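# Pull the tote out from beneath the desk

## Task

Move the tote so that it no longer sits beneath the desk: at the end it must stand upright and be fully away from the desk, neither below it nor resting on its top. The utility cart must also be standing upright at the end, otherwise the attempt fails. The robot itself must not tip over or be left leaning, which also counts as failure. The result only counts if it stays that way without the robot holding anything in place.

## Robot and tools

Robot: a Hello Robot Stretch 4 in a physics simulation, with one arm. It has an omni-wheel base, a lift that slides up a mast, an arm that telescopes forward, a three-joint wrist (yaw, pitch, roll) and a two-finger gripper. It stands about 1.6 m tall; the base rim is within 0.23 m of the base origin. Loose objects may occasionally get nudged by the scene.

Frames: the base frame sits on the floor below the base centre, x ahead, y to the left, z up. hand_pose is reported in it (a point between open fingertips; with all wrist joints at 0 its axes line up with the base frame), though the printed value can be a bit off. The odometry frame is the base frame as it was when the scene began. base_odometry counts wheel rotation only, so slip shows up as motion; its heading runs -3.142 to 3.142, left positive.

execute_actions: argument "actions" is a list holding a single action or nothing (empty = just report state and images). Optional "cameras": a list chosen from head_camera, head_left_camera, head_right_camera, wrist_camera, all; omitted, null or ["all"] gives every camera, [] gives none. An action contains "base", "joints", or both, plus optional "pace" and "contact_limits"; alternatively it is just {"end_of_arm": "enable_torque"}. All motions in an action begin together and may finish at different moments.
- "base" holds exactly one relative move, measured from the base position in the latest reported state: {"translate_m": d} drives straight, forward positive, -2 to 2 m; {"strafe_m": d} slides sideways, left positive, -2 to 2 m; {"rotate_rad": d} spins in place, counter-clockwise positive, -3.2 to 3.2 rad.
- "joints" is one object keyed by joint name, each value an absolute target (not an offset): lift_m 0 to 1.2 m; arm_m 0 to 0.55 m extension; wrist_yaw_rad -1.134 to 4.276 (0 straight ahead, positive left, 3.14 folded back, past 3.4 the arm may block it); wrist_pitch_rad -1.117 to 4.259 (0 level, 1.57 pointing down); wrist_roll_rad -1.117 to 4.259 (0 fingers level, positive turns clockwise viewed from behind); gripper_m -0.038 to 0.141 m fingertip gap (negative means fingers squeeze each other). Done tolerances: lift and arm ±0.004, yaw and roll ±0.02, pitch ±0.05, gripper ±0.004. Targets past a joint limit are clipped and the result notes it; any other bad value or unknown key rejects the whole call with no motion.
- "pace": "slow", "default", "fast" or "max" (base up to 0.1/0.3/0.4/0.6 m/s and 1/2/3/4 rad/s). With the lift above 0.2 the base is slowed further, down to 0.3 m/s and 1 rad/s at lift 1.2.
- "contact_limits": only key arm_m, 0 (gentlest) to 0.75 (firmest), default 0.5; how much force the arm motion may apply before it halts.
A joint or base omitted from an action may still be driving toward an earlier target without the statuses saying so. To unfold the wrist at the start, send lift_m 0.4 together with wrist_yaw_rad 0.

wait: {"seconds": 0 to 10}; commands nothing, returns state and images like an empty action.

zoom_image: {"camera": name, "region": [x0, y0, x1, y1]} in pixels of that camera's most recent full image, origin at the top left, at most 504 x 504.

finished_scene: {"scene": number of the current scene}. Ends it irreversibly after the last command is held and reports success. Replying with no tool call ends everything.

Cameras: head_camera atop the mast faces forward and downward (turn the base to look around); head_left_camera and head_right_camera are fisheyes beside it, aimed more steeply down, showing the base and arm; wrist_camera looks along the fingers, tips near the bottom of its image.

Result lines: lidar_m lists 12 ranges in metres from the base origin, 30 degree sectors starting straight ahead and going counter-clockwise (4th left, 7th behind, 10th right); "-" means nothing seen or closer than 0.25 m. It senses from about 0.15 m up, so a desk top registers, but it misses glass, thin legs and much behind the robot. wrist_depth_mm is a 7x7 grid of median depths, 100 to 2000 mm, top-left first. turned_by_wheels vs turned_by_imu differing by over roughly 0.1 rad means a collision or slip; heading error is about their difference. base_tilt gives forward/right lean in degrees with a fixed bias up to about 1.5. motor_effort is percent of max, positive toward larger joint values, peak in brackets (noisy); for wheel_0..2 positive turns the base right. A resting effort flagged outside its normal range means pushing or carrying. base_status/joint_status: "done"; "off_target" (stopped short, may still push); "contact_stop_at_<key>" (met resistance, holds, lift/arm/wheels go slack); "limit_stop_at_<name>", including tilt (over 6 degrees, motion parts slack and ignore commands) and own_body (near self-collision, often with pitch below -0.2 and roll below -0.4 or above 4; move away from the body); "torque_fault" (a wrist or gripper motor overloaded and went limp, fix with enable_torque). on_its_own reports uncommanded things; "held at" is the held target. A reported stop cancels the rest of the calls in that reply.

Gripping: command a gap smaller than the object; squeezing tighter pulls it toward the wrist. Readings do not prove a grasp; a firm grip shows as a clear gripper effort change. Stuck fingertips on a surface: raise the lift.

Avoid: tipping (over 1 kg held with arm beyond 0.2 while driving or turning, fast paces, hard or high pushes/pulls), toppling the cart, drops, slams, hard shoves and torque faults. Shorter robot motion is better.

Each tool is called after "Call:" in YAML: its name, and indented under it one key for each argument.

## Session

Call:
execute_actions:
  actions: []

Scene clock: 0.00 s.
base_odometry: x=+0.000 y=+0.000 heading=+0.000 (m, m, rad; odometry frame)
turned_by_wheels: +0.000 (rad since the last result)
turned_by_imu: +0.000 (rad since the last result)
base_tilt: forward=+0.4 right=+0.9 (deg)
lidar_m: 1.87 2.29 1.68 1.60 1.71 1.63 1.19 1.07 1.78 1.68 1.78 1.95
base_status: not commanded
joint_positions: lift_m=+0.123 arm_m=-0.001 wrist_yaw_rad=+3.169 wrist_pitch_rad=-0.014 wrist_roll_rad=+0.020 gripper_m=+0.057
joint_status: not commanded
motor_effort: lift_m=+19 arm_m=+0 wrist_yaw_rad=-1 wrist_pitch_rad=-6 wrist_roll_rad=-1 gripper_m=-3 wheel_0=+0 wheel_1=+0 wheel_2=-1 (%)
hand_pose: x=-0.1204 y=+0.0794 z=+0.3056 quat_wxyz=(-0.014, +0.007, +0.010, +1.000) (m; base frame)
wrist_depth_mm: - 136 200 1661 1618 1618 1576 / - 107 135 1708 1661 1661 1618 / - 113 136 1661 1661 1661 1576 / - 135 176 1661 1708 1618 1618 / 213 1229 1537 1661 1661 1661 1576 / 216 1138 195 1138 195 1098 1118 / 215 279 741 119 750 691 768
pictures: head_camera, head_left_camera, head_right_camera, wrist_camera
Images, in order (width x height): head_camera 420x560, head_left_camera 420x672, head_right_camera 420x672, wrist_camera 616x392.

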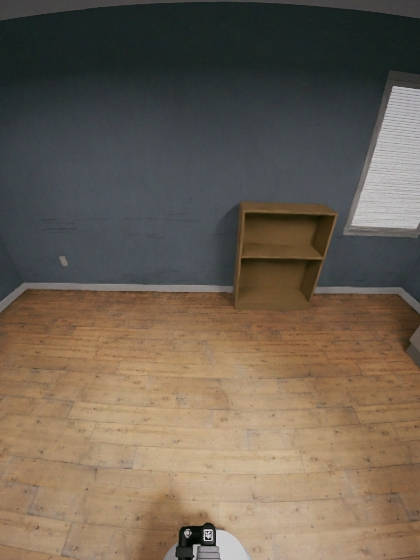

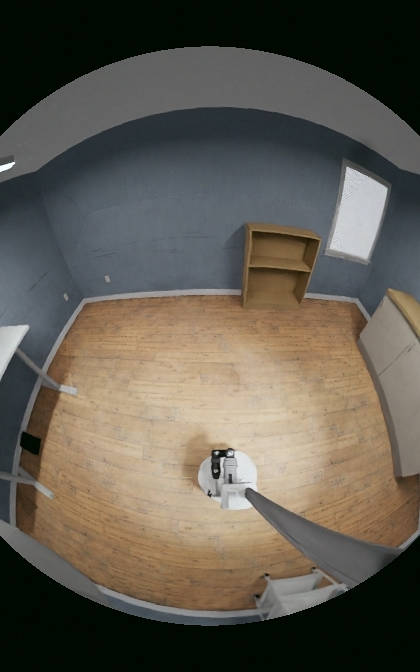

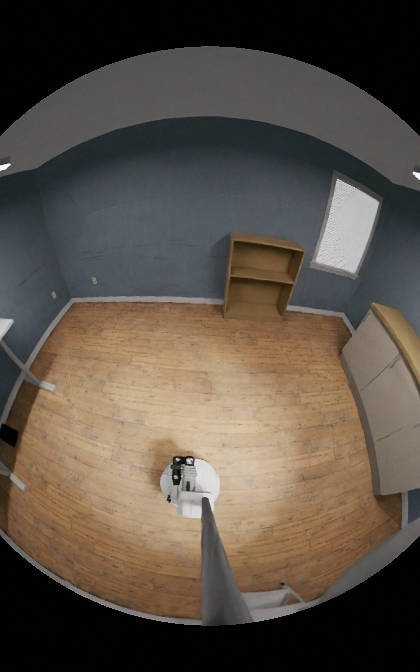

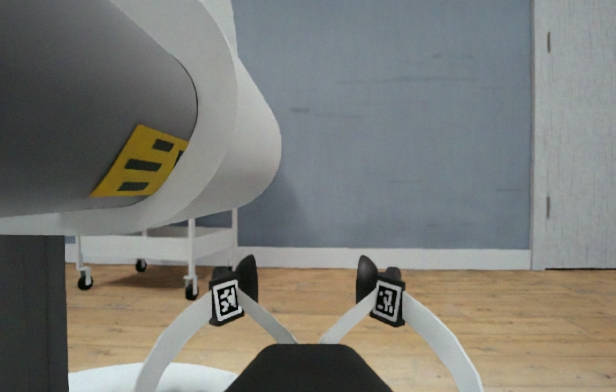

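Call:
execute_actions:
  actions:
    - {"base":{"rotate_rad":1.57},"joints":{"lift_m":0.4,"wrist_yaw_rad":0}}

Scene clock: 5.47 s.
base_odometry: x=+0.000 y=+0.000 heading=+1.570 (m, m, rad; odometry frame)
turned_by_wheels: +1.570 (rad since the last result)
turned_by_imu: +1.596 (rad since the last result)
base_tilt: forward=+0.4 right=+0.8 (deg)
lidar_m: 1.60 1.64 1.59 1.16 1.06 1.75 1.72 1.77 1.95 1.88 2.27 1.66
base_status: done
joint_positions: lift_m=+0.400 arm_m=-0.001 wrist_yaw_rad=+0.000 wrist_pitch_rad=-0.014 wrist_roll_rad=+0.020 gripper_m=+0.057
joint_status: all done
motor_effort: lift_m=+22(22) arm_m=+0(0) wrist_yaw_rad=-3(7) wrist_pitch_rad=-7(6) wrist_roll_rad=-2(0) gripper_m=-2(3) wheel_0=-3(8) wheel_1=-1(7) wheel_2=-1(9) (%)
hand_pose: x=+0.4589 y=-0.0873 z=+0.5818 quat_wxyz=(+1.000, +0.010, -0.007, +0.000) (m; base frame)
wrist_depth_mm: - - - - - - - / - - - - - - - / - - - - - - - / - - - - - - - / - - - - - - - / 1808 1756 196 1921 195 1921 1863 / 1308 1160 1308 119 1308 1205 1336
pictures: head_camera, head_left_camera, head_right_camera, wrist_camera
Images, in order (width x height): head_camera 420x560, head_left_camera 420x672, head_right_camera 420x672, wrist_camera 616x392.

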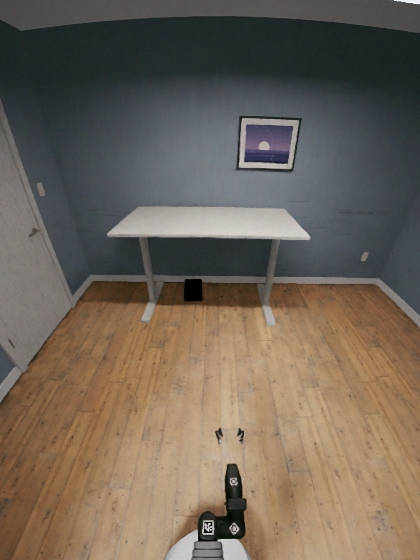

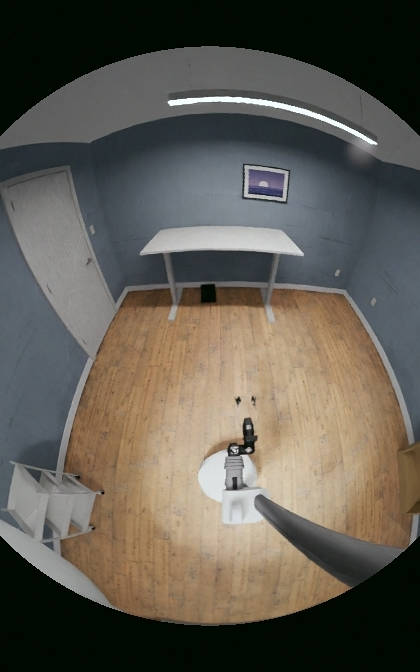

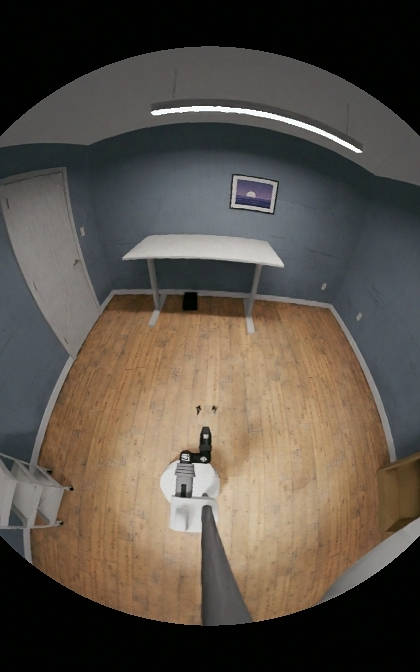

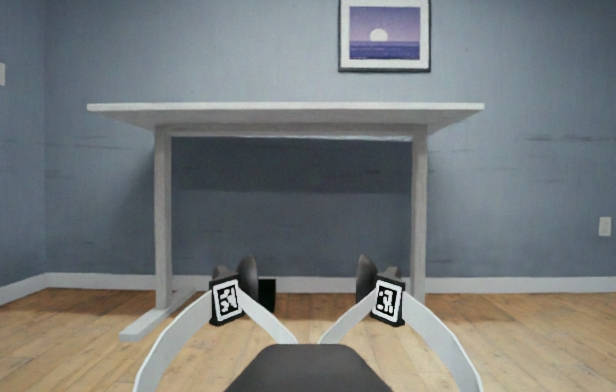

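Tote is at y≈+0.17; strafe 0.25.

Call:
execute_actions:
  actions:
    - {"base":{"strafe_m":0.25},"joints":{"lift_m":0.2,"wrist_pitch_rad":0.6,"gripper_m":0.12},"pace":"fast"}
  cameras: []

Call:
execute_actions:
  actions:
    - {"base":{"translate_m":1.1},"pace":"fast"}

Scene clock: 12.60 s.
base_odometry: x=-0.250 y=+0.000 heading=+1.570 (m, m, rad; odometry frame)
turned_by_wheels: +0.000 (rad since the last result)
turned_by_imu: -0.001 (rad since the last result)
base_tilt: forward=+0.4 right=+0.9 (deg)
lidar_m: 1.58 1.66 1.35 1.10 0.82 1.90 1.73 1.77 2.22 2.14 2.54 1.67
base_status: done
joint_positions: lift_m=+0.200 arm_m=-0.001 wrist_yaw_rad=+0.000 wrist_pitch_rad=+0.602 wrist_roll_rad=+0.020 gripper_m=+0.120
joint_status: all done
motor_effort: lift_m=+15(18) arm_m=+0(0) wrist_yaw_rad=-1(3) wrist_pitch_rad=-5(6) wrist_roll_rad=-1(0) gripper_m=-1(5) wheel_0=+2(12) wheel_1=-3(13) wheel_2=+0(0) (%)
hand_pose: x=+0.4081 y=-0.0874 z=+0.2151 quat_wxyz=(+0.955, +0.009, +0.296, -0.003) (m; base frame)
wrist_depth_mm: 1618 1708 1576 1708 1756 1618 1756 / 1118 1098 1118 1118 1118 1138 1138 / 809 820 809 820 831 831 842 / 647 647 654 654 647 647 654 / 530 535 535 535 544 544 544 / 455 445 433 459 436 449 462 / 399 399 402 121 402 402 407
pictures: none
No camera images: the call's "cameras" was empty. Leave "cameras" out to get every camera's image.

Scene clock: 16.63 s.
base_odometry: x=-0.249 y=+1.100 heading=+1.570 (m, m, rad; odometry frame)
turned_by_wheels: +0.000 (rad since the last result)
turned_by_imu: +0.000 (rad since the last result)
base_tilt: forward=+0.4 right=+0.8 (deg)
lidar_m: 0.49 0.53 1.31 1.26 1.37 1.63 2.84 2.95 2.54 2.43 0.72 0.52
base_status: done
joint_positions: lift_m=+0.200 arm_m=-0.001 wrist_yaw_rad=+0.000 wrist_pitch_rad=+0.602 wrist_roll_rad=+0.020 gripper_m=+0.120
joint_status: not commanded
motor_effort: lift_m=+15(15) arm_m=+0(0) wrist_yaw_rad=+0(1) wrist_pitch_rad=-5(4) wrist_roll_rad=-3(0) gripper_m=-1(1) wheel_0=+1(8) wheel_1=+1(7) wheel_2=+1(15) (%)
hand_pose: x=+0.4081 y=-0.0874 z=+0.2151 quat_wxyz=(+0.955, +0.009, +0.296, -0.003) (m; base frame)
wrist_depth_mm: 603 976 991 960 976 960 960 / 661 1008 1042 976 1025 1025 1008 / 699 778 820 741 820 842 842 / 615 654 647 654 654 654 661 / 535 539 535 535 544 539 544 / 459 442 436 455 439 449 462 / 402 397 397 122 402 402 407
pictures: head_camera, head_left_camera, head_right_camera, wrist_camera
Images, in order (width x height): head_camera 420x560, head_left_camera 420x672, head_right_camera 420x672, wrist_camera 616x392.

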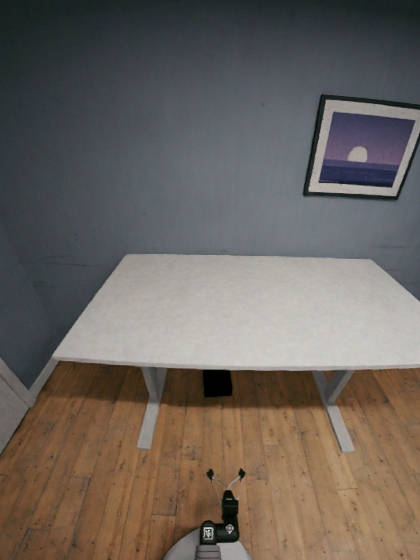

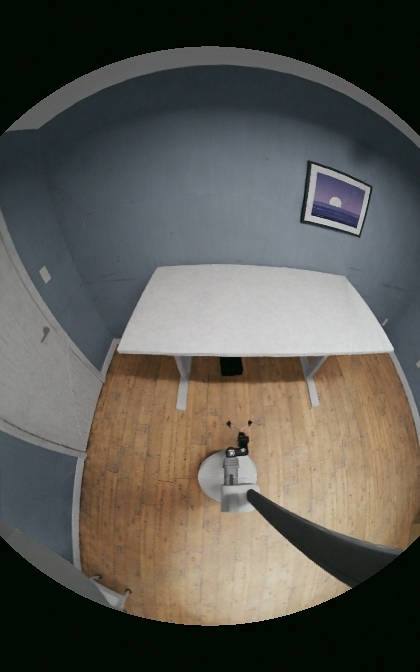

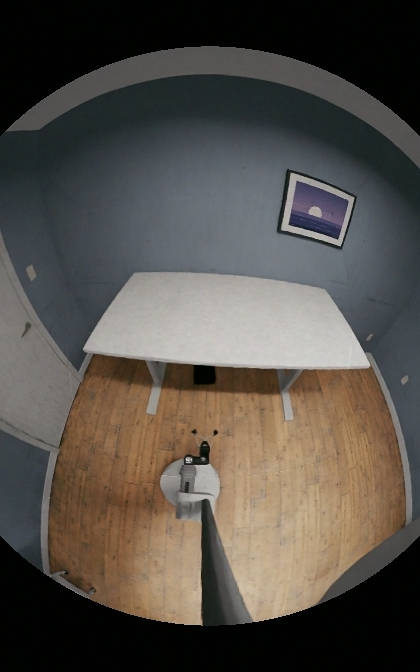

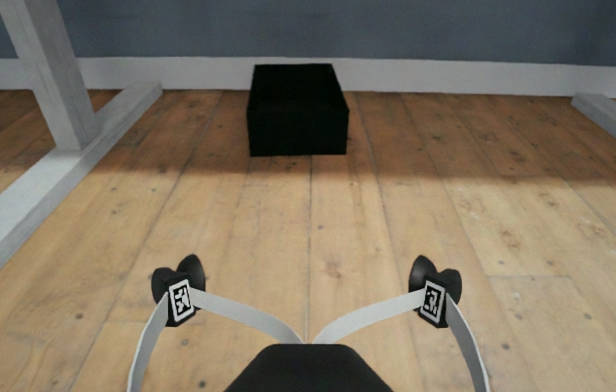

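Call:
execute_actions:
  actions:
    - {"base":{"translate_m":0.3},"joints":{"lift_m":0.3,"arm_m":0.51,"wrist_pitch_rad":1.4,"gripper_m":0.06}}
  cameras: ["wrist_camera","head_left_camera"]

Scene clock: 25.80 s.
base_odometry: x=-0.249 y=+1.400 heading=+1.570 (m, m, rad; odometry frame)
turned_by_wheels: +0.000 (rad since the last result)
turned_by_imu: +0.000 (rad since the last result)
base_tilt: forward=+0.2 right=+0.8 (deg)
lidar_m: 0.25 0.25 0.32 1.26 1.29 1.88 3.17 3.02 2.54 0.76 0.27 0.25
base_status: done
joint_positions: lift_m=+0.300 arm_m=+0.509 wrist_yaw_rad=+0.000 wrist_pitch_rad=+1.400 wrist_roll_rad=+0.020 gripper_m=+0.060
joint_status: all done
motor_effort: lift_m=+22(23) arm_m=+8(9) wrist_yaw_rad=-2(0) wrist_pitch_rad=+0(6) wrist_roll_rad=-2(0) gripper_m=-2(3) wheel_0=+3(7) wheel_1=+3(8) wheel_2=-1(8) (%)
hand_pose: x=+0.7285 y=-0.0874 z=+0.1936 quat_wxyz=(+0.765, +0.007, +0.644, -0.006) (m; base frame)
wrist_depth_mm: 433 421 415 415 413 407 421 / 442 442 402 392 445 445 445 / 436 433 430 430 436 436 439 / 427 424 421 427 427 427 427 / 418 415 413 415 415 421 424 / 407 410 195 407 196 413 413 / 402 397 397 118 402 407 404
pictures: head_left_camera, wrist_camera
Images, in order (width x height): head_left_camera 420x672, wrist_camera 616x392.

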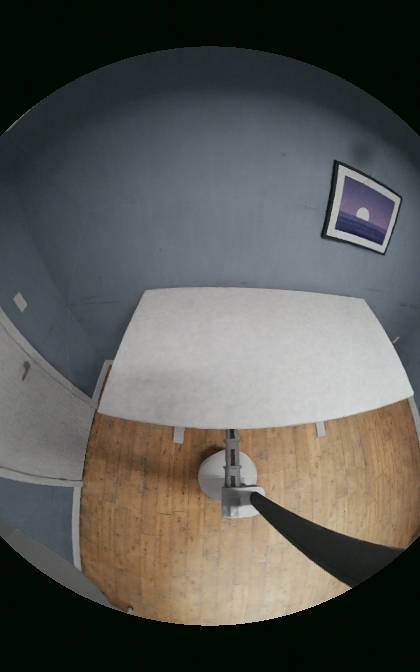

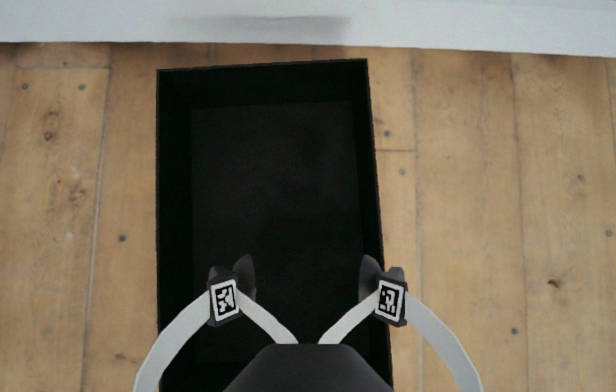

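Call:
execute_actions:
  actions:
    - {"base":{"strafe_m":0.03},"joints":{"lift_m":0.165,"gripper_m":0.04}}
  cameras: ["wrist_camera"]

Call:
execute_actions:
  actions:
    - {"base":{"translate_m":-0.7},"joints":{"arm_m":0.2},"pace":"slow"}
  cameras: ["wrist_camera","head_left_camera"]

Call:
execute_actions:
  actions:
    - {"joints":{"arm_m":0.23,"lift_m":0.32}}
  cameras: ["head_camera"]

Scene clock: 34.03 s.
base_odometry: x=-0.279 y=+1.400 heading=+1.570 (m, m, rad; odometry frame)
turned_by_wheels: +0.000 (rad since the last result)
turned_by_imu: +0.000 (rad since the last result)
base_tilt: forward=+0.3 right=+1.0 (deg)
lidar_m: 0.25 0.25 0.32 1.23 1.29 1.84 3.18 3.22 2.56 0.77 0.30 0.25
base_status: done
joint_positions: lift_m=+0.165 arm_m=+0.509 wrist_yaw_rad=+0.000 wrist_pitch_rad=+1.400 wrist_roll_rad=+0.020 gripper_m=+0.040
joint_status: all done
motor_effort: lift_m=+14(21) arm_m=+8(8) wrist_yaw_rad=-2(2) wrist_pitch_rad=+0(1) wrist_roll_rad=+0(1) gripper_m=-3(5) wheel_0=-1(8) wheel_1=+1(9) wheel_2=+0(3) (%)
hand_pose: x=+0.7285 y=-0.0874 z=+0.0592 quat_wxyz=(+0.765, +0.007, +0.644, -0.006) (m; base frame)
wrist_depth_mm: 307 244 274 282 272 310 312 / 301 256 298 301 297 304 306 / 297 252 294 294 294 296 298 / 290 246 289 290 289 241 293 / 283 241 282 283 283 243 286 / 278 236 196 276 195 229 281 / 274 198 272 120 273 198 276
pictures: wrist_camera
Images, in order (width x height): wrist_camera 616x392.

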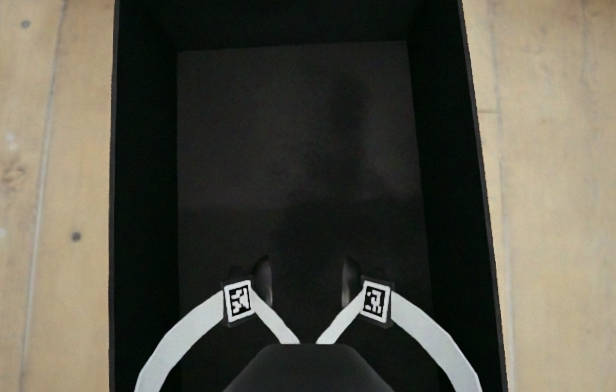

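Scene clock: 42.33 s.
base_odometry: x=-0.279 y=+0.700 heading=+1.570 (m, m, rad; odometry frame)
turned_by_wheels: +0.000 (rad since the last result)
turned_by_imu: +0.002 (rad since the last result)
base_tilt: forward=+0.4 right=+0.7 (deg)
lidar_m: 0.90 0.96 1.30 1.24 1.35 1.25 2.43 2.51 2.35 2.46 1.26 0.91
base_status: done
joint_positions: lift_m=+0.165 arm_m=+0.201 wrist_yaw_rad=+0.001 wrist_pitch_rad=+1.399 wrist_roll_rad=+0.019 gripper_m=+0.040
joint_status: all done
motor_effort: lift_m=+15(15) arm_m=-8(11) wrist_yaw_rad=-3(6) wrist_pitch_rad=+3(6) wrist_roll_rad=+2(0) gripper_m=-5(4) wheel_0=-3(5) wheel_1=-3(3) wheel_2=+4(7) (%)
hand_pose: x=+0.4216 y=-0.0874 z=+0.0593 quat_wxyz=(+0.765, +0.007, +0.644, -0.006) (m; base frame)
wrist_depth_mm: 310 309 307 309 309 263 314 / 304 304 300 303 301 263 307 / 298 246 296 294 296 241 300 / 293 246 290 291 290 241 293 / 286 247 285 283 285 240 289 / 279 208 189 211 189 221 283 / 274 274 277 120 277 276 277
pictures: head_left_camera, wrist_camera
Images, in order (width x height): head_left_camera 420x672, wrist_camera 616x392.

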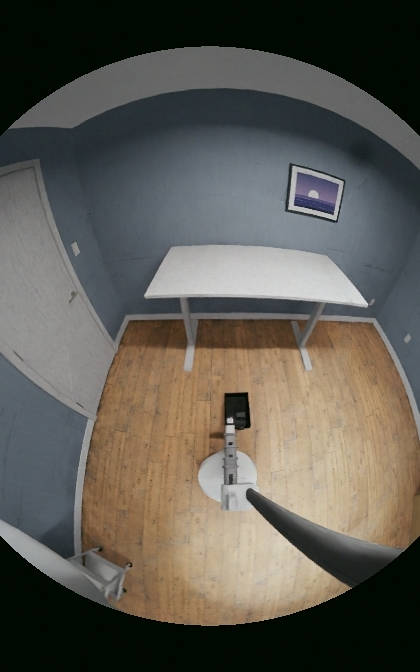

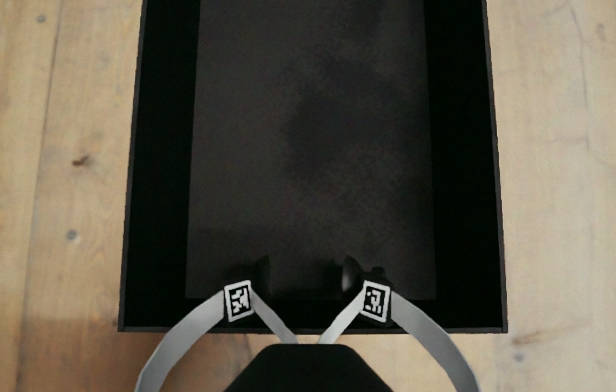

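Scene clock: 44.07 s.
base_odometry: x=-0.279 y=+0.700 heading=+1.570 (m, m, rad; odometry frame)
turned_by_wheels: +0.000 (rad since the last result)
turned_by_imu: +0.000 (rad since the last result)
base_tilt: forward=+0.4 right=+0.9 (deg)
lidar_m: 0.91 0.95 1.27 1.27 1.31 1.24 2.43 2.54 2.35 2.46 1.26 0.95
base_status: not commanded
joint_positions: lift_m=+0.320 arm_m=+0.229 wrist_yaw_rad=+0.000 wrist_pitch_rad=+1.400 wrist_roll_rad=+0.019 gripper_m=+0.040
joint_status: all done
motor_effort: lift_m=+22(23) arm_m=+8(6) wrist_yaw_rad=-2(3) wrist_pitch_rad=+0(4) wrist_roll_rad=+1(2) gripper_m=-5(3) wheel_0=-3(3) wheel_1=-3(3) wheel_2=+4(4) (%)
hand_pose: x=+0.4485 y=-0.0874 z=+0.2136 quat_wxyz=(+0.765, +0.007, +0.644, -0.006) (m; base frame)
wrist_depth_mm: 477 477 477 424 473 480 484 / 462 466 466 462 459 469 473 / 455 459 452 452 459 459 459 / 445 449 449 445 449 449 452 / 436 439 433 439 439 439 442 / 427 430 196 397 195 433 436 / 424 421 421 120 424 421 424
pictures: head_camera
Images, in order (width x height): head_camera 420x560.

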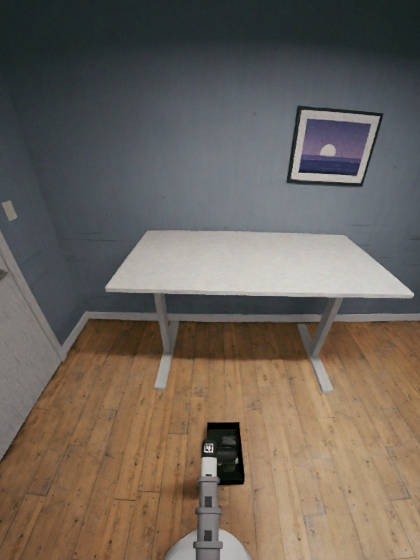

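Call:
finished_scene:
  scene: 1

The scene is finished: the task was done.


## Next scene

The same job, from a new start.

Call:
execute_actions:
  actions: []

Scene clock: 0.00 s.
base_odometry: x=+0.000 y=+0.000 heading=+0.000 (m, m, rad; odometry frame)
turned_by_wheels: +0.000 (rad since the last result)
turned_by_imu: +0.000 (rad since the last result)
base_tilt: forward=+0.3 right=+0.8 (deg)
lidar_m: 1.76 1.81 2.07 1.59 1.60 1.67 1.54 1.56 1.97 1.78 1.31 1.53
base_status: not commanded
joint_positions: lift_m=+0.184 arm_m=-0.001 wrist_yaw_rad=+3.176 wrist_pitch_rad=-0.014 wrist_roll_rad=+0.020 gripper_m=+0.057
joint_status: not commanded
motor_effort: lift_m=+18 arm_m=+0 wrist_yaw_rad=-1 wrist_pitch_rad=-5 wrist_roll_rad=-1 gripper_m=-3 wheel_0=+0 wheel_1=+0 wheel_2=-1 (%)
hand_pose: x=-0.1209 y=+0.0775 z=+0.3657 quat_wxyz=(-0.017, +0.007, +0.010, +1.000) (m; base frame)
wrist_depth_mm: - 136 136 - - - - / - - 136 1983 - - - / - 110 136 - - - - / - 132 169 - - - - / 212 - - - - - - / 217 1229 196 1281 198 1308 1366 / 216 798 854 109 891 891 931
pictures: head_camera, head_left_camera, head_right_camera, wrist_camera
Images, in order (width x height): head_camera 420x560, head_left_camera 420x672, head_right_camera 420x672, wrist_camera 616x392.

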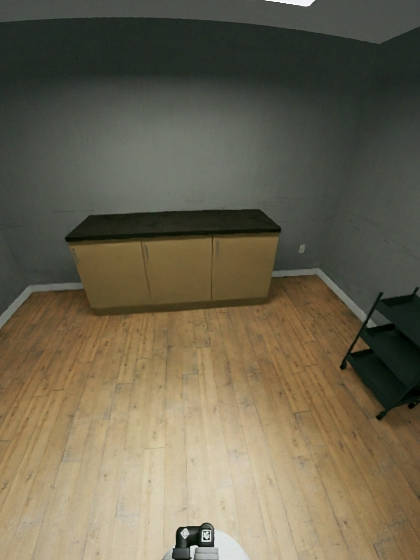

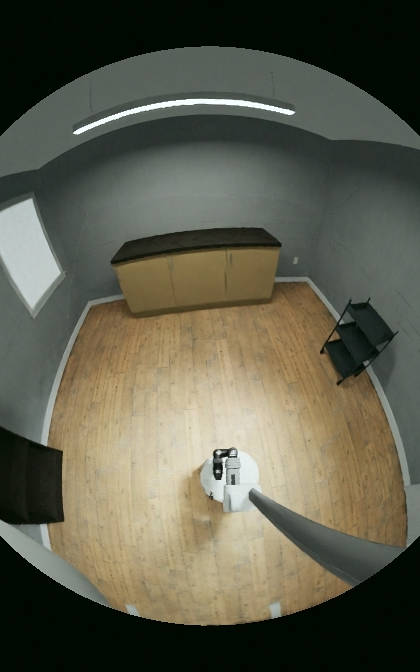

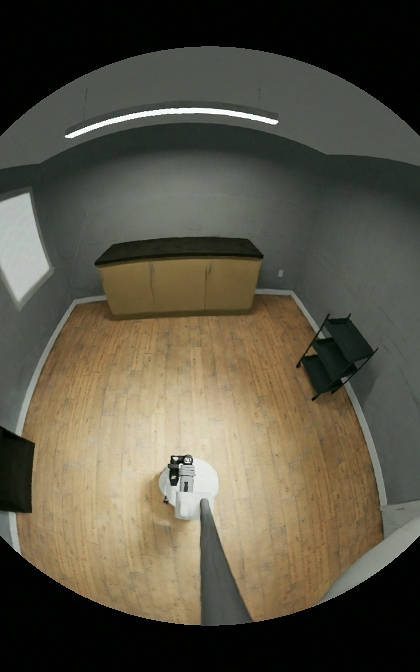

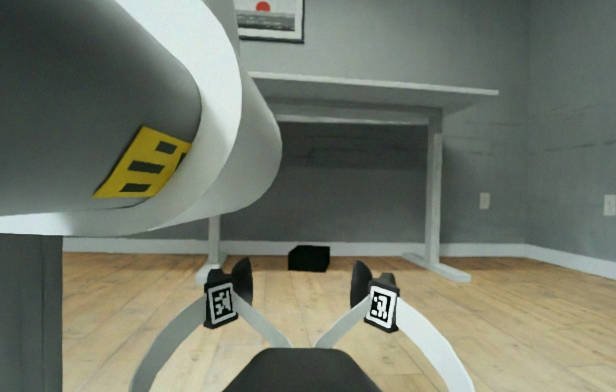

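Rotation overshoots ~1.6%; want ~3.18.

Call:
execute_actions:
  actions:
    - {"base":{"rotate_rad":3.13},"joints":{"lift_m":0.4,"wrist_yaw_rad":0}}
  cameras: []

Call:
execute_actions:
  actions:
    - {"base":{"translate_m":1.05},"joints":{"lift_m":0.2,"wrist_pitch_rad":0.6,"gripper_m":0.04},"pace":"fast"}
  cameras: ["wrist_camera","head_left_camera"]

Scene clock: 11.57 s.
base_odometry: x=+0.000 y=+0.000 heading=+3.130 (m, m, rad; odometry frame)
turned_by_wheels: +3.130 (rad since the last result)
turned_by_imu: +3.182 (rad since the last result)
base_tilt: forward=+0.4 right=+0.9 (deg)
lidar_m: 1.49 1.49 1.96 1.79 1.33 1.53 1.79 1.82 2.14 1.59 1.60 1.65
base_status: done
joint_positions: lift_m=+0.400 arm_m=-0.001 wrist_yaw_rad=+0.000 wrist_pitch_rad=-0.014 wrist_roll_rad=+0.020 gripper_m=+0.057
joint_status: all done
motor_effort: lift_m=+21(25) arm_m=+0(0) wrist_yaw_rad=-2(7) wrist_pitch_rad=-6(5) wrist_roll_rad=+0(1) gripper_m=-4(2) wheel_0=-1(9) wheel_1=+0(5) wheel_2=+0(12) (%)
hand_pose: x=+0.4589 y=-0.0873 z=+0.5820 quat_wxyz=(+1.000, +0.010, -0.007, +0.000) (m; base frame)
wrist_depth_mm: 1808 1921 - - - - - / 1863 1921 - - - - - / 1863 1921 - - 1756 - - / 1808 1921 - - - - - / 1863 1921 - - - - - / 1756 1808 196 1808 198 - 1863 / 1255 1182 1281 109 1308 1308 1430
pictures: none
No camera images: the call's "cameras" was empty. Leave "cameras" out to get every camera's image.

Scene clock: 15.47 s.
base_odometry: x=-1.050 y=+0.012 heading=+3.130 (m, m, rad; odometry frame)
turned_by_wheels: +0.000 (rad since the last result)
turned_by_imu: +0.000 (rad since the last result)
base_tilt: forward=+0.4 right=+0.7 (deg)
lidar_m: 0.45 0.47 0.57 1.92 1.96 2.10 2.86 2.91 1.60 1.49 0.83 0.51
base_status: done
joint_positions: lift_m=+0.200 arm_m=-0.001 wrist_yaw_rad=+0.000 wrist_pitch_rad=+0.602 wrist_roll_rad=+0.020 gripper_m=+0.040
joint_status: all done
motor_effort: lift_m=+15(21) arm_m=+0(0) wrist_yaw_rad=-1(2) wrist_pitch_rad=-5(8) wrist_roll_rad=+1(1) gripper_m=-4(4) wheel_0=+1(8) wheel_1=+1(7) wheel_2=+0(13) (%)
hand_pose: x=+0.4082 y=-0.0874 z=+0.2151 quat_wxyz=(+0.955, +0.009, +0.296, -0.003) (m; base frame)
wrist_depth_mm: 904 904 960 976 991 1042 1078 / 946 976 991 1025 1078 1098 1118 / 759 809 768 820 831 878 809 / 627 634 627 627 668 676 676 / 521 530 539 544 549 559 564 / 445 455 195 462 200 473 469 / 392 382 397 109 397 407 413
pictures: head_left_camera, wrist_camera
Images, in order (width x height): head_left_camera 420x672, wrist_camera 616x392.

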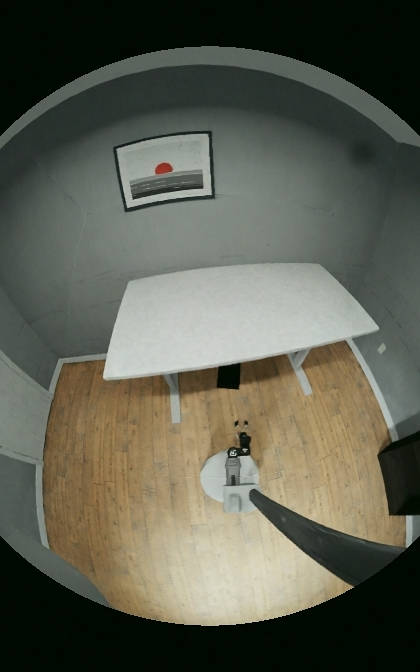

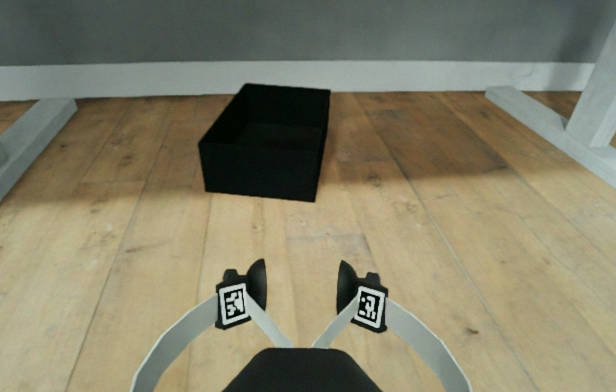

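Call:
execute_actions:
  actions:
    - {"base":{"rotate_rad":0.09},"joints":{"lift_m":0.3,"wrist_pitch_rad":1.4}}
  cameras: []

Call:
execute_actions:
  actions:
    - {"base":{"translate_m":0.2},"joints":{"arm_m":0.47}}
  cameras: ["wrist_camera"]

Scene clock: 25.73 s.
base_odometry: x=-1.050 y=+0.012 heading=-3.063 (m, m, rad; odometry frame)
turned_by_wheels: +0.090 (rad since the last result)
turned_by_imu: +0.092 (rad since the last result)
base_tilt: forward=+0.2 right=+0.9 (deg)
lidar_m: 0.44 0.44 0.63 1.91 2.00 2.11 2.86 2.68 1.55 1.50 0.73 0.50
base_status: done
joint_positions: lift_m=+0.300 arm_m=-0.001 wrist_yaw_rad=+0.000 wrist_pitch_rad=+1.400 wrist_roll_rad=+0.020 gripper_m=+0.040
joint_status: all done
motor_effort: lift_m=+22(23) arm_m=+0(0) wrist_yaw_rad=-1(1) wrist_pitch_rad=+1(1) wrist_roll_rad=-1(1) gripper_m=-5(4) wheel_0=-1(5) wheel_1=+0(7) wheel_2=+0(6) (%)
hand_pose: x=+0.2193 y=-0.0874 z=+0.1936 quat_wxyz=(+0.765, +0.007, +0.644, -0.006) (m; base frame)
wrist_depth_mm: 449 455 455 455 462 466 462 / 439 442 445 445 449 449 455 / 433 433 433 436 442 445 442 / 418 421 427 430 430 433 436 / 413 413 415 421 421 424 427 / 404 226 196 306 200 413 418 / 203 199 201 109 399 410 410
pictures: none
No camera images: the call's "cameras" was empty. Leave "cameras" out to get every camera's image.

Scene clock: 28.20 s.
base_odometry: x=-1.249 y=-0.004 heading=-3.063 (m, m, rad; odometry frame)
turned_by_wheels: +0.000 (rad since the last result)
turned_by_imu: +0.000 (rad since the last result)
base_tilt: forward=+0.3 right=+1.0 (deg)
lidar_m: 0.25 0.25 0.34 1.94 2.03 2.30 3.09 2.65 1.55 1.74 0.42 0.28
base_status: done
joint_positions: lift_m=+0.300 arm_m=+0.469 wrist_yaw_rad=+0.000 wrist_pitch_rad=+1.400 wrist_roll_rad=+0.020 gripper_m=+0.040
joint_status: all done
motor_effort: lift_m=+22(22) arm_m=+8(8) wrist_yaw_rad=-3(2) wrist_pitch_rad=+0(1) wrist_roll_rad=-1(1) gripper_m=-4(4) wheel_0=+2(7) wheel_1=+2(6) wheel_2=-1(12) (%)
hand_pose: x=+0.6885 y=-0.0874 z=+0.1936 quat_wxyz=(+0.765, +0.007, +0.644, -0.006) (m; base frame)
wrist_depth_mm: 445 449 452 455 459 462 462 / 439 439 439 399 452 449 455 / 424 430 430 433 430 439 445 / 418 421 421 424 424 433 433 / 410 413 410 415 413 418 427 / 402 407 196 404 200 415 415 / 394 392 362 109 379 402 407
pictures: wrist_camera
Images, in order (width x height): wrist_camera 616x392.

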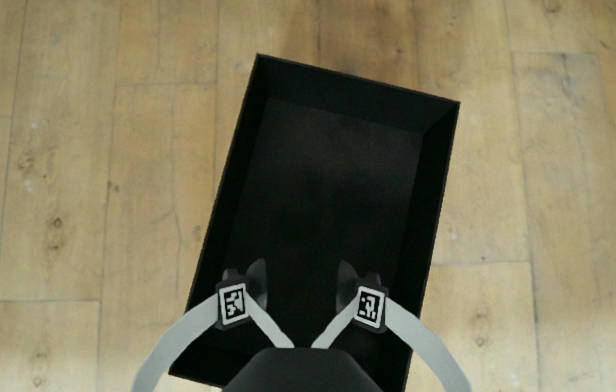

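Call:
execute_actions:
  actions:
    - {"joints":{"lift_m":0.16}}
  cameras: []

Call:
execute_actions:
  actions:
    - {"base":{"translate_m":-0.6},"joints":{"arm_m":0.17},"pace":"slow"}
  cameras: []

Call:
execute_actions:
  actions:
    - {"joints":{"arm_m":0.2,"lift_m":0.3}}
  cameras: ["head_camera"]

Scene clock: 34.87 s.
base_odometry: x=-1.249 y=-0.004 heading=-3.063 (m, m, rad; odometry frame)
turned_by_wheels: +0.000 (rad since the last result)
turned_by_imu: +0.000 (rad since the last result)
base_tilt: forward=+0.3 right=+0.8 (deg)
lidar_m: 0.27 0.27 0.34 1.93 2.00 2.28 3.06 2.67 1.56 1.73 0.43 0.29
base_status: not commanded
joint_positions: lift_m=+0.160 arm_m=+0.469 wrist_yaw_rad=+0.000 wrist_pitch_rad=+1.400 wrist_roll_rad=+0.020 gripper_m=+0.040
joint_status: all done
motor_effort: lift_m=+15(21) arm_m=+8(8) wrist_yaw_rad=-2(3) wrist_pitch_rad=+0(0) wrist_roll_rad=-1(1) gripper_m=-4(2) wheel_0=+2(2) wheel_1=+2(3) wheel_2=-1(1) (%)
hand_pose: x=+0.6885 y=-0.0874 z=+0.0542 quat_wxyz=(+0.765, +0.007, +0.644, -0.006) (m; base frame)
wrist_depth_mm: 300 303 263 282 254 234 221 / 294 296 264 296 297 276 259 / 287 289 285 290 291 264 297 / 281 281 282 283 285 243 290 / 277 237 276 278 279 226 286 / 270 223 196 272 200 217 278 / 265 189 265 109 266 193 273
pictures: none
No camera images: the call's "cameras" was empty. Leave "cameras" out to get every camera's image.

Scene clock: 42.17 s.
base_odometry: x=-0.651 y=+0.043 heading=-3.063 (m, m, rad; odometry frame)
turned_by_wheels: +0.000 (rad since the last result)
turned_by_imu: +0.001 (rad since the last result)
base_tilt: forward=+0.4 right=+0.9 (deg)
lidar_m: 0.85 0.86 2.03 1.92 1.81 1.87 2.45 2.55 1.57 1.46 1.38 0.91
base_status: done
joint_positions: lift_m=+0.160 arm_m=+0.171 wrist_yaw_rad=+0.000 wrist_pitch_rad=+1.400 wrist_roll_rad=+0.020 gripper_m=+0.040
joint_status: all done
motor_effort: lift_m=+15(15) arm_m=-8(8) wrist_yaw_rad=-3(3) wrist_pitch_rad=+2(10) wrist_roll_rad=-1(2) gripper_m=-4(5) wheel_0=-4(6) wheel_1=-3(3) wheel_2=+4(5) (%)
hand_pose: x=+0.3915 y=-0.0874 z=+0.0542 quat_wxyz=(+0.765, +0.007, +0.644, -0.006) (m; base frame)
wrist_depth_mm: 301 246 303 306 304 310 314 / 296 251 296 297 297 303 307 / 290 236 289 290 293 296 298 / 283 238 283 285 285 289 293 / 277 222 278 279 279 282 287 / 272 203 186 255 197 277 279 / 266 266 268 109 271 272 274
pictures: none
No camera images: the call's "cameras" was empty. Leave "cameras" out to get every camera's image.

Scene clock: 43.80 s.
base_odometry: x=-0.651 y=+0.043 heading=-3.063 (m, m, rad; odometry frame)
turned_by_wheels: +0.000 (rad since the last result)
turned_by_imu: +0.000 (rad since the last result)
base_tilt: forward=+0.6 right=+0.9 (deg)
lidar_m: 0.84 0.87 2.01 1.93 1.78 1.86 2.45 2.55 1.56 1.45 1.37 0.93
base_status: not commanded
joint_positions: lift_m=+0.300 arm_m=+0.199 wrist_yaw_rad=+0.000 wrist_pitch_rad=+1.400 wrist_roll_rad=+0.020 gripper_m=+0.040
joint_status: all done
motor_effort: lift_m=+21(24) arm_m=+8(5) wrist_yaw_rad=-2(2) wrist_pitch_rad=+1(1) wrist_roll_rad=-1(1) gripper_m=-4(3) wheel_0=-4(4) wheel_1=-3(3) wheel_2=+3(4) (%)
hand_pose: x=+0.4185 y=-0.0874 z=+0.1936 quat_wxyz=(+0.765, +0.007, +0.644, -0.006) (m; base frame)
wrist_depth_mm: 449 449 394 392 459 459 462 / 439 439 439 439 445 452 452 / 427 430 433 430 439 442 442 / 418 421 418 421 424 433 436 / 413 413 410 415 418 424 424 / 402 402 195 404 200 413 415 / 394 392 397 109 399 407 410
pictures: head_camera
Images, in order (width x height): head_camera 420x560.

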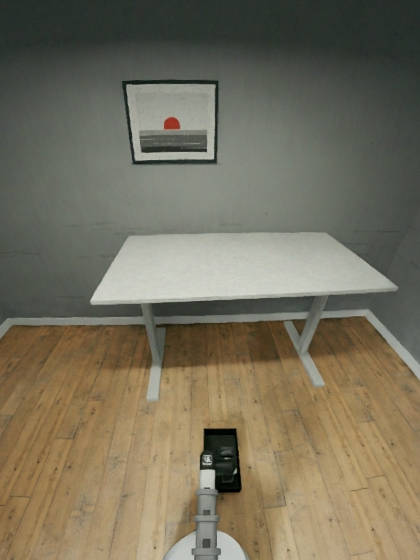

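Call:
finished_scene:
  scene: 2

The scene is finished: the task was done.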